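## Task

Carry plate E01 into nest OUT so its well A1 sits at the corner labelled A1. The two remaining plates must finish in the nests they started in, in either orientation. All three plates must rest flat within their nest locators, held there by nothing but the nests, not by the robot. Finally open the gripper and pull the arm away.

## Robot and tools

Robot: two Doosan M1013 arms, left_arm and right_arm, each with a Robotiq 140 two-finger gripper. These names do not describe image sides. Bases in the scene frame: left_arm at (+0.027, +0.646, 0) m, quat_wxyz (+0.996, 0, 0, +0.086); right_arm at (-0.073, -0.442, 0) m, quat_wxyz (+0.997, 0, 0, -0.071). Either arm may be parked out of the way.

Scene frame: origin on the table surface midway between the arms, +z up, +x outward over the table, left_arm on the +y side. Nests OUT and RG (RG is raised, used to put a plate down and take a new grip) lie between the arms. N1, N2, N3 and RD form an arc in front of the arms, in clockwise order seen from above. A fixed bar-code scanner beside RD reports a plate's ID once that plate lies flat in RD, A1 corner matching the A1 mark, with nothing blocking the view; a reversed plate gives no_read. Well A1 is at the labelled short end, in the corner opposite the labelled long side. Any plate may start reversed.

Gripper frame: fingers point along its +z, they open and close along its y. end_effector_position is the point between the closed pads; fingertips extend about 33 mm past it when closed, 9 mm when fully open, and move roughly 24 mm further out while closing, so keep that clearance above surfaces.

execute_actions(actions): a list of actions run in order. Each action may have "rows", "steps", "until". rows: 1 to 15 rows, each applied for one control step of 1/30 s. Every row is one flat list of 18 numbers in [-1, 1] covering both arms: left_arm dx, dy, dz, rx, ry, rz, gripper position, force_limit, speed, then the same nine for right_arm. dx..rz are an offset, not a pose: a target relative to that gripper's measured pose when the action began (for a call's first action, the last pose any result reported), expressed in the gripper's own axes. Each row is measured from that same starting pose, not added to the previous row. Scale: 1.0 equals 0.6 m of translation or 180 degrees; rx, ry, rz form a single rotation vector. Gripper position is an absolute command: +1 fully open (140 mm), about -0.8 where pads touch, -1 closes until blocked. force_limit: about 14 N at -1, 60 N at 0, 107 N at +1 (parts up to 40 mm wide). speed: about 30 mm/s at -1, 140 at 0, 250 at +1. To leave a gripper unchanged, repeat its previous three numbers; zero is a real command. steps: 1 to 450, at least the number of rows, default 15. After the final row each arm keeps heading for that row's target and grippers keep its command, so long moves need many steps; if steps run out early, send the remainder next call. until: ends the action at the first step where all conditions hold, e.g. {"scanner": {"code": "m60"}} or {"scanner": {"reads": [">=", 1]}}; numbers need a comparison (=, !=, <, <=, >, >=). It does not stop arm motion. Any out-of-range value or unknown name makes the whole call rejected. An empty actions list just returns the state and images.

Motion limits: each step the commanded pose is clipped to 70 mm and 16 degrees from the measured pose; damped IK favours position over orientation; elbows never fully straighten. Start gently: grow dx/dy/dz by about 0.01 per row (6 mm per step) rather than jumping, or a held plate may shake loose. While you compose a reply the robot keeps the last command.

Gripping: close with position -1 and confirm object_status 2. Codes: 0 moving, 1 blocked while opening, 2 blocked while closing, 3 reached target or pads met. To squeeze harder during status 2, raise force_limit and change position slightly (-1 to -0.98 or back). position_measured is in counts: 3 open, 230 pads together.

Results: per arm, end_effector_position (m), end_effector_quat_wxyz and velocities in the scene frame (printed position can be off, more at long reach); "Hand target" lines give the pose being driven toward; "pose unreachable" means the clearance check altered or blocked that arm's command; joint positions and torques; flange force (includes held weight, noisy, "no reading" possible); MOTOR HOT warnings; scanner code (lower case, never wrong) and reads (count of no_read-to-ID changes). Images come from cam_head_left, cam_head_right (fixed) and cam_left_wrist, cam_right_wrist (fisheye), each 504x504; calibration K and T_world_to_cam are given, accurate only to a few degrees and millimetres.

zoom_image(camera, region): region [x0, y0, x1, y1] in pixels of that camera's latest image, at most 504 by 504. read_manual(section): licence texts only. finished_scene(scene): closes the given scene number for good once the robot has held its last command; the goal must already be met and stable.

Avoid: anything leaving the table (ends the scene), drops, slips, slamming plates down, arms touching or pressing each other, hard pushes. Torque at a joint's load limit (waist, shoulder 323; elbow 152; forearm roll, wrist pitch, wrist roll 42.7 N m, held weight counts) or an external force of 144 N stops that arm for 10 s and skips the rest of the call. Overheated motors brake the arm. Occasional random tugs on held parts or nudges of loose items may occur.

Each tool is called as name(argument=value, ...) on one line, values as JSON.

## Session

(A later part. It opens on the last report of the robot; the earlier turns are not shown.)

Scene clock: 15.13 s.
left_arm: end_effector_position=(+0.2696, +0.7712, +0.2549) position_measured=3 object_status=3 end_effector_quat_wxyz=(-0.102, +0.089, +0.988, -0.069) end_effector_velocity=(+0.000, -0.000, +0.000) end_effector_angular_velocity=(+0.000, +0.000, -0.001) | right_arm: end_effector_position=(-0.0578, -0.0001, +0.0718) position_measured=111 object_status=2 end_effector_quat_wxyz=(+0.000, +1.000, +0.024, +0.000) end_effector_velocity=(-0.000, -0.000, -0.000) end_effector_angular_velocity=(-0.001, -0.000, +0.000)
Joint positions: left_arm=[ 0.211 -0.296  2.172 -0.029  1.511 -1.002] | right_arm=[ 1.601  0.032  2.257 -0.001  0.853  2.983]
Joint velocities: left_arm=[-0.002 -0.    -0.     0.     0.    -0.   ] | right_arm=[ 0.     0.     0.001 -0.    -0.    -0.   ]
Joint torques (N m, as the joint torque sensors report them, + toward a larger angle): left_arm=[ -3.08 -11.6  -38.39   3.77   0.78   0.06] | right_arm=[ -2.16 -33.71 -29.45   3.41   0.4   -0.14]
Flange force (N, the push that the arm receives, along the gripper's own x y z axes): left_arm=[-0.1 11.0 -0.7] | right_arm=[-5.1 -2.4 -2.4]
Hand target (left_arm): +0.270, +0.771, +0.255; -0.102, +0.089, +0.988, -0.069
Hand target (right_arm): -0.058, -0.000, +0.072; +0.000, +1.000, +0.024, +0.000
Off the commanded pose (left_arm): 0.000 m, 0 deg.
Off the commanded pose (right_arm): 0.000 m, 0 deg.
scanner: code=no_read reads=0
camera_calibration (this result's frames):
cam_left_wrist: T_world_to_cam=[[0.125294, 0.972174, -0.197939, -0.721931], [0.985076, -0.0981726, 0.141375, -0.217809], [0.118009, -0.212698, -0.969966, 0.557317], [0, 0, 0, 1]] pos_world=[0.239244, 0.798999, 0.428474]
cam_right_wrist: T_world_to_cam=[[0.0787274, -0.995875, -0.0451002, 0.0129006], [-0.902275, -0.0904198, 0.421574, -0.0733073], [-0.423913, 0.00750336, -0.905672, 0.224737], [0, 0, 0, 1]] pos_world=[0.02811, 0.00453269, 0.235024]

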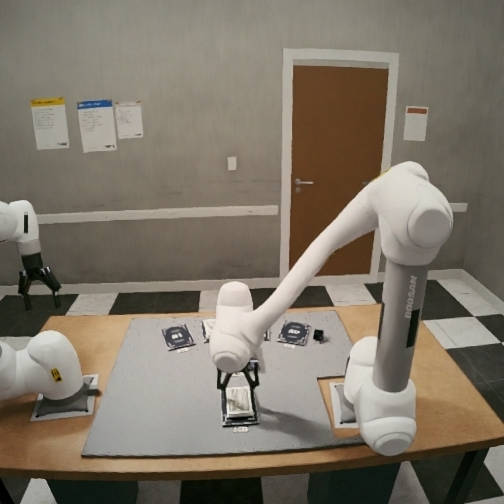

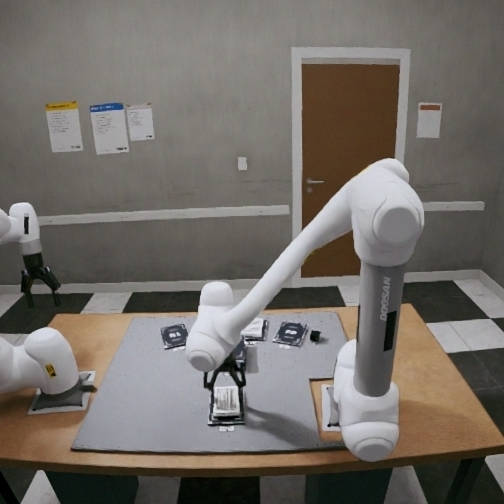

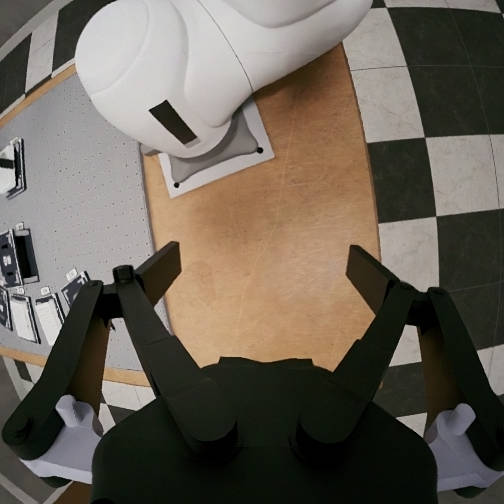

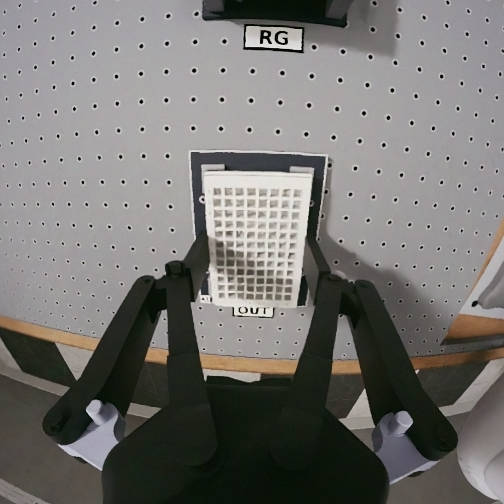

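execute_actions(actions=[{"rows":[[0,0,0,0,0,0,1,0,0,-0.0015,-0.002,0.004,0,0,0.003,-0.98,0.2,-0.7],[0,0,0,0,0,0,1,0,0,-0.0015,-0.002,0.011,0,0,0.003,-0.98,0.2,-0.7]],"steps":13}])

zoom_image(camera="cam_right_wrist", region=[160, 140, 360, 340])

Scene clock: 15.83 s.
left_arm: end_effector_position=(+0.2696, +0.7712, +0.2549) position_measured=3 object_status=3 end_effector_quat_wxyz=(-0.102, +0.089, +0.988, -0.069) end_effector_velocity=(-0.000, -0.000, -0.000) end_effector_angular_velocity=(-0.001, +0.000, +0.000) | right_arm: end_effector_position=(-0.0588, +0.0011, +0.0653) position_measured=111 object_status=2 end_effector_quat_wxyz=(+0.000, +1.000, +0.019, +0.000) end_effector_velocity=(+0.000, -0.000, -0.000) end_effector_angular_velocity=(-0.001, +0.000, -0.001)
Joint positions: left_arm=[ 0.211 -0.296  2.172 -0.029  1.511 -1.002] | right_arm=[ 1.604  0.043  2.261 -0.001  0.838  2.995]
Joint velocities: left_arm=[ 0.    -0.001  0.001 -0.     0.    -0.   ] | right_arm=[-0.     0.001  0.     0.     0.     0.001]
Joint torques (N m, as the joint torque sensors report them, + toward a larger angle): left_arm=[ -2.49 -11.32 -38.17   3.84   0.66   0.07] | right_arm=[ -0.72 -31.97 -27.43   3.01  -0.33   0.01]
Flange force (N, the push that the arm receives, along the gripper's own x y z axes): left_arm=[-0.3 9.3 -1.3] | right_arm=[-1.5 -0.8 -8.8]
Hand target (left_arm): +0.270, +0.771, +0.255; -0.102, +0.089, +0.988, -0.069
Hand target (right_arm): -0.059, +0.001, +0.065; +0.000, +1.000, +0.019, +0.000
Off the commanded pose (left_arm): 0.000 m, 0 deg.
Off the commanded pose (right_arm): 0.000 m, 0 deg.
scanner: code=no_read reads=0
camera_calibration (this result's frames):
cam_left_wrist: T_world_to_cam=[[0.125294, 0.972174, -0.197939, -0.72193], [0.985076, -0.0981722, 0.141376, -0.21781], [0.118009, -0.212698, -0.969966, 0.557317], [0, 0, 0, 1]] pos_world=[0.239244, 0.798999, 0.428474]
cam_right_wrist: T_world_to_cam=[[0.069317, -0.996574, -0.0451124, 0.0132843], [-0.903093, -0.081898, 0.421564, -0.0713332], [-0.423814, 0.0115191, -0.905676, 0.218363], [0, 0, 0, 1]] pos_world=[0.0272039, 0.00488135, 0.228437]

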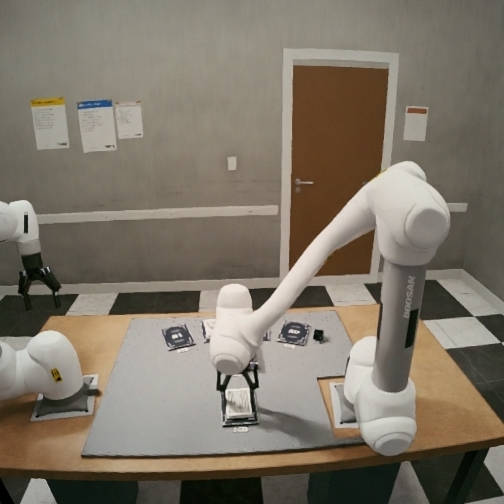

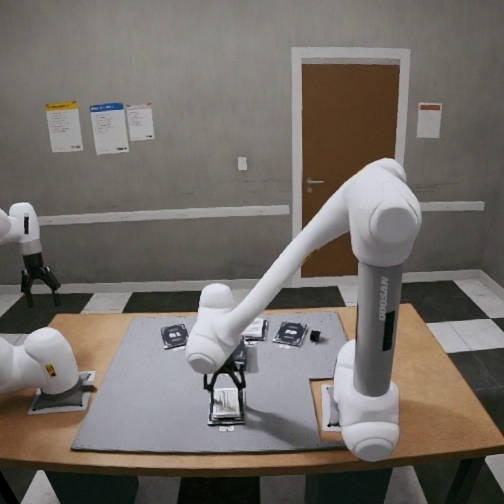

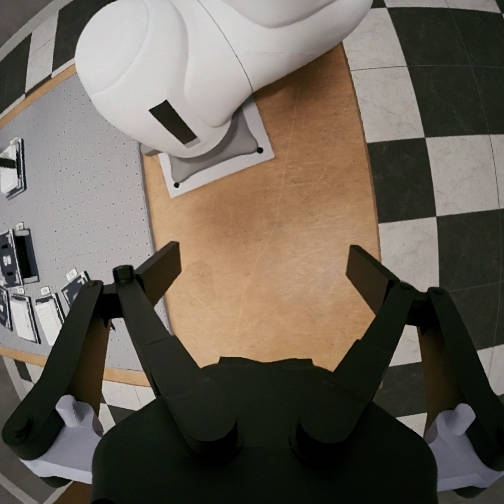

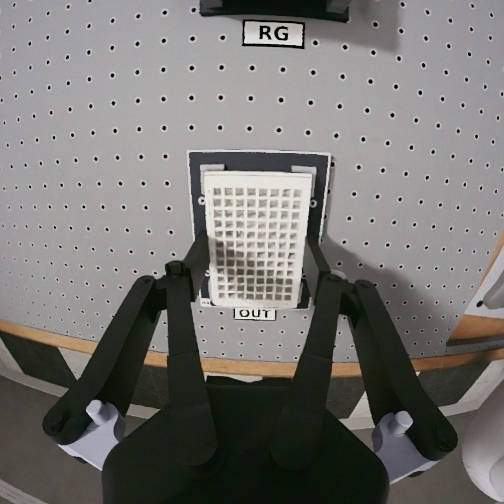

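Region (160, 140, 360, 340) of cam_right_wrist's 504x504 image, scaled by 2.520, with more detail than that image has.

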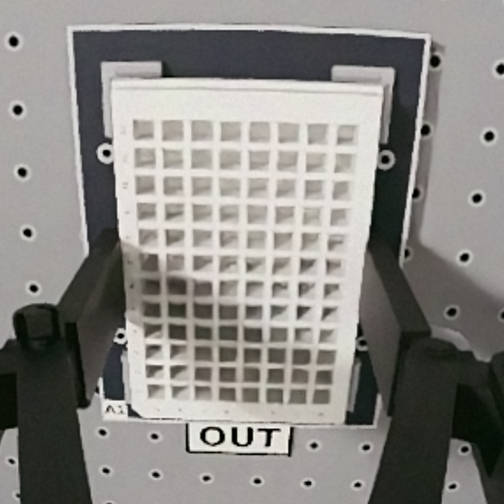

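Aligned. Descend to about 0.0585.

execute_actions(actions=[{"rows":[[0,0,0,0,0,0,1,0,0,-0.0003,0,0.003,0,0,0,-0.98,0.2,-0.7],[0,0,0,0,0,0,1,0,0,-0.0003,0,0.006,0,0,0,-0.98,0.2,-0.7],[0,0,0,0,0,0,1,0,0,-0.0003,0,0.009,0,0,0,-0.98,0.2,-0.7]],"steps":10},{"rows":[[0,0,0,0,0,0,1,0,0,0,0,0.0025,0,0,0,-0.98,0.2,-0.7]],"steps":8}])

Scene clock: 16.67 s.
left_arm: end_effector_position=(+0.2696, +0.7712, +0.2549) position_measured=3 object_status=3 end_effector_quat_wxyz=(-0.102, +0.089, +0.988, -0.069) end_effector_velocity=(+0.001, +0.000, -0.000) end_effector_angular_velocity=(+0.001, -0.001, -0.000) | right_arm: end_effector_position=(-0.0589, +0.0011, +0.0584) position_measured=111 object_status=2 end_effector_quat_wxyz=(+0.000, +1.000, +0.019, +0.000) end_effector_velocity=(-0.000, -0.001, -0.001) end_effector_angular_velocity=(-0.002, +0.000, -0.000)
Joint positions: left_arm=[ 0.211 -0.296  2.172 -0.029  1.511 -1.002] | right_arm=[ 1.604  0.053  2.267 -0.001  0.822  2.996]
Joint velocities: left_arm=[-0.001  0.    -0.     0.    -0.002 -0.001] | right_arm=[-0.     0.001  0.002  0.    -0.    -0.   ]
Joint torques (N m, as the joint torque sensors report them, + toward a larger angle): left_arm=[ -3.12 -10.58 -38.08   3.75   0.77   0.14] | right_arm=[ -0.84 -32.13 -28.25   3.23  -0.16   0.22]
Flange force (N, the push that the arm receives, along the gripper's own x y z axes): left_arm=[1.1 10.0 -1.5] | right_arm=[-1.5 2.0 -7.9]
Flange force at the end of the 1st action (N, along the gripper's axes at the end of the call): left_arm=[-0.2 9.8 -1.6] | right_arm=[0.6 5.6 -7.7]
Hand target (left_arm): +0.270, +0.771, +0.255; -0.102, +0.089, +0.988, -0.069
Hand target (right_arm): -0.059, +0.001, +0.058; +0.000, +1.000, +0.019, +0.000
Off the commanded pose (left_arm): 0.000 m, 0 deg.
Off the commanded pose (right_arm): 0.000 m, 0 deg.
scanner: code=no_read reads=0
camera_calibration (this result's frames):
cam_left_wrist: T_world_to_cam=[[0.125294, 0.972174, -0.197939, -0.721931], [0.985076, -0.0981725, 0.141375, -0.21781], [0.118009, -0.212698, -0.969966, 0.557317], [0, 0, 0, 1]] pos_world=[0.239244, 0.798999, 0.428474]
cam_right_wrist: T_world_to_cam=[[0.0692968, -0.996574, -0.0451394, 0.0129978], [-0.903093, -0.0818911, 0.421565, -0.0686119], [-0.423817, 0.011552, -0.905674, 0.212102], [0, 0, 0, 1]] pos_world=[0.0270287, 0.00488439, 0.221606]

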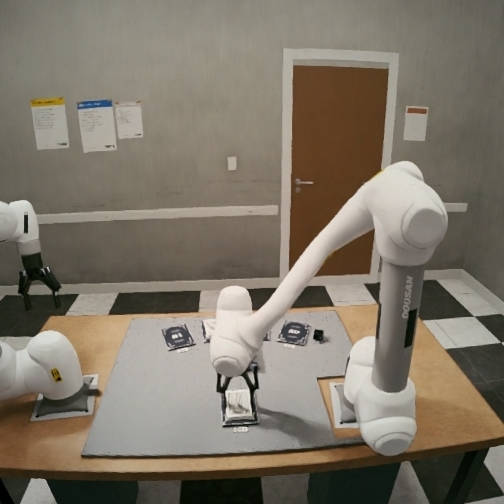

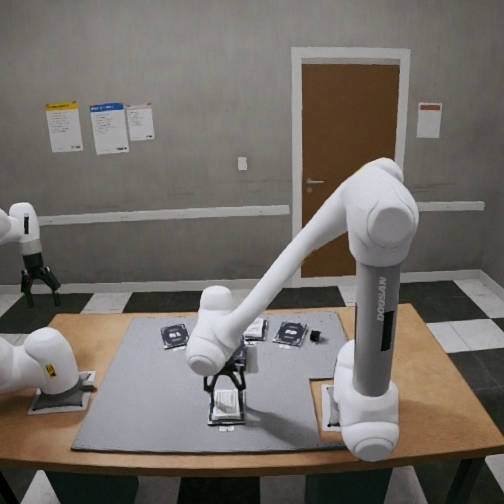

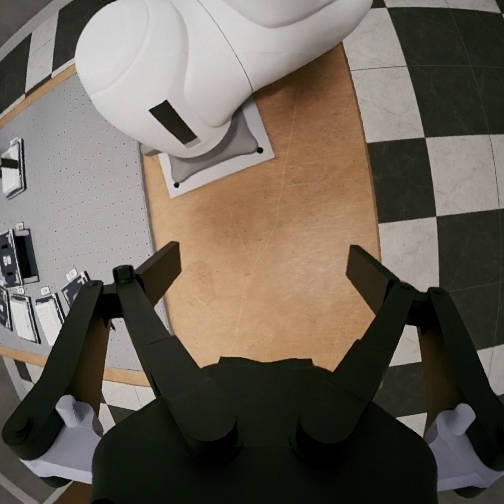

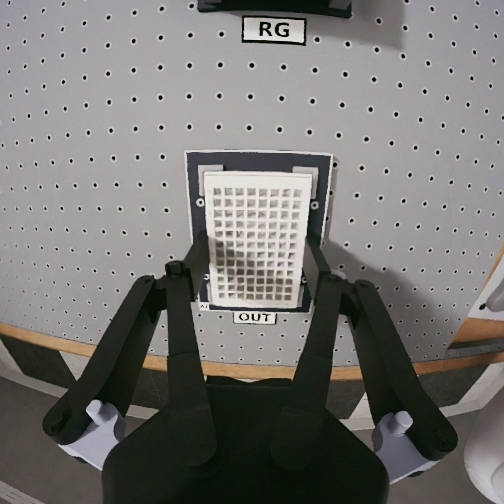

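execute_actions(actions=[{"rows":[[0,0,0,0,0,0,1,0,0,0,0,0.0013,0,0,0,-0.98,0.2,-0.7]],"steps":7},{"rows":[[0,0,0,0,0,0,1,0,0,0,0,0,0,0,0,0.6,0,-0.3]],"steps":8},{"rows":[[0,0,0,0,0,0,1,0,0,0,0,-0.02,0,0,0,0.6,0,0],[0,0,0,0,0,0,1,0,0,0,0,-0.05,0,0,0,0.6,0,0],[0,0,0,0,0,0,1,0,0,0,0,-0.3,0,0,0,0.6,0,0]],"steps":23}])

zoom_image(camera="cam_right_wrist", region=[190, 130, 330, 270])

zoom_image(camera="cam_head_left", region=[160, 300, 320, 440])

Scene clock: 18.30 s.
left_arm: end_effector_position=(+0.2696, +0.7712, +0.2549) position_measured=3 object_status=3 end_effector_quat_wxyz=(-0.102, +0.089, +0.988, -0.069) end_effector_velocity=(+0.000, +0.000, -0.000) end_effector_angular_velocity=(+0.000, -0.002, +0.002) | right_arm: end_effector_position=(-0.0594, +0.0008, +0.2375) position_measured=53 object_status=3 end_effector_quat_wxyz=(+0.000, +1.000, +0.019, +0.000) end_effector_velocity=(+0.000, +0.000, +0.001) end_effector_angular_velocity=(+0.000, -0.000, -0.001)
Joint positions: left_arm=[ 0.211 -0.296  2.172 -0.029  1.511 -1.002] | right_arm=[ 1.605 -0.131  2.063 -0.     1.211  2.996]
Joint velocities: left_arm=[ 0.001 -0.     0.    -0.    -0.002 -0.   ] | right_arm=[-0.001 -0.001 -0.002 -0.     0.002  0.   ]
Joint torques (N m, as the joint torque sensors report them, + toward a larger angle): left_arm=[ -2.85 -11.22 -37.97   3.8    0.86   0.07] | right_arm=[ -2.42 -22.87 -36.02   3.86  -0.79   0.07]
Flange force (N, the push that the arm receives, along the gripper's own x y z axes): left_arm=[0.0 10.5 -1.5] | right_arm=[-5.3 -0.5 -7.1]
Flange force at the end of the 1st action (N, along the gripper's axes at the end of the call): left_arm=[0.1 9.8 -1.2] | right_arm=[-9.1 5.0 -38.7]
Flange force at the end of the 2nd action (N, along the gripper's axes at the end of the call): left_arm=[-0.4 9.9 -1.4] | right_arm=[-3.6 -0.7 -6.2]
Hand target (left_arm): +0.270, +0.771, +0.255; -0.102, +0.089, +0.988, -0.069
Hand target (right_arm): -0.059, +0.001, +0.238; +0.000, +1.000, +0.019, +0.000
Off the commanded pose (left_arm): 0.000 m, 0 deg.
Off the commanded pose (right_arm): 0.000 m, 0 deg.
scanner: code=no_read reads=0
camera_calibration (this result's frames):
cam_left_wrist: T_world_to_cam=[[0.125294, 0.972174, -0.197939, -0.721931], [0.985076, -0.0981725, 0.141375, -0.21781], [0.118009, -0.212698, -0.969966, 0.557317], [0, 0, 0, 1]] pos_world=[0.239244, 0.798999, 0.428474]
cam_right_wrist: T_world_to_cam=[[0.069719, -0.996551, -0.0450131, 0.0208525], [-0.902897, -0.0822246, 0.421919, -0.144569], [-0.424165, 0.0112265, -0.905516, 0.374009], [0, 0, 0, 1]] pos_world=[0.0266567, 0.00469466, 0.400606]

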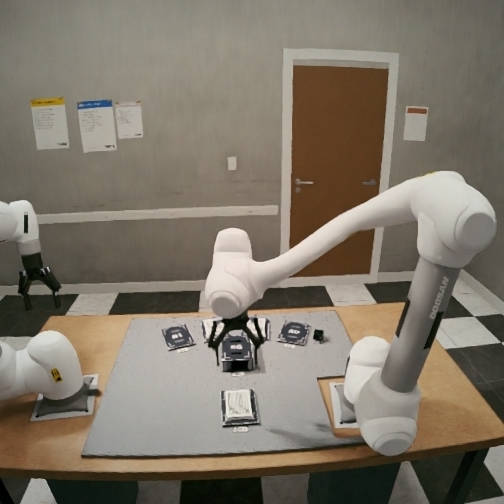

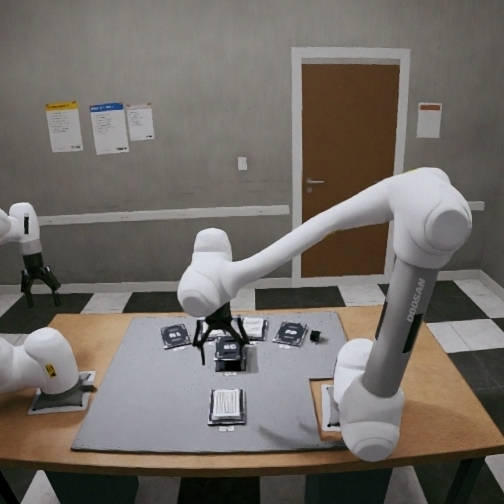

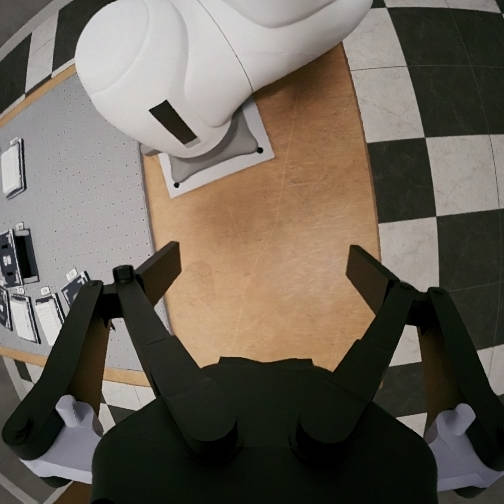

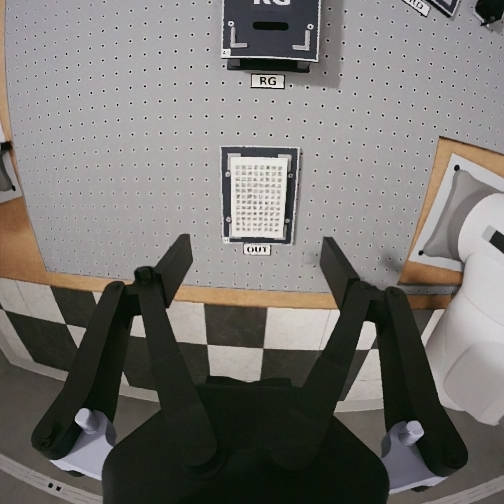

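Region (190, 130, 330, 270) of cam_right_wrist's 504x504 image, scaled by 3.600, with more detail than that image has.

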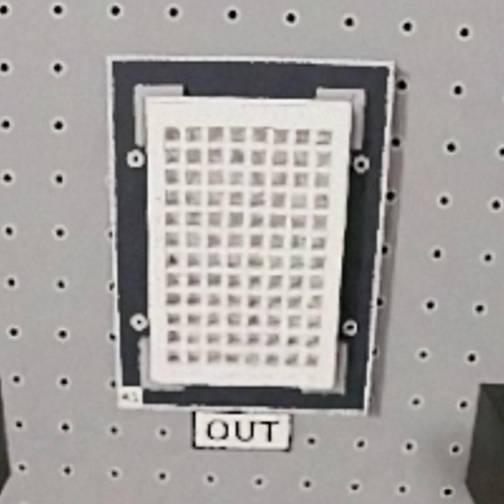

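Region (160, 300, 320, 440) of cam_head_left's 504x504 image, scaled by 3.150, with more detail than that image has; it fills the top 441 rows of this view, and the rest is white.

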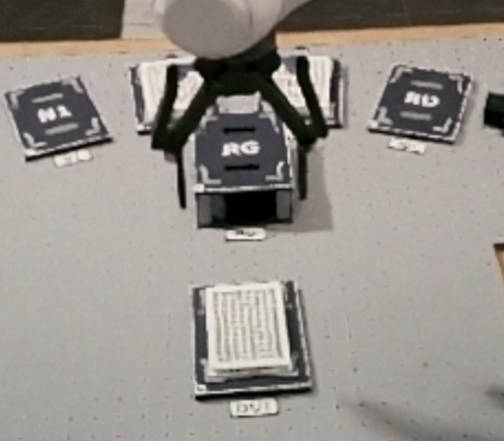

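finished_scene(scene=2)

The scene is finished: the task was done.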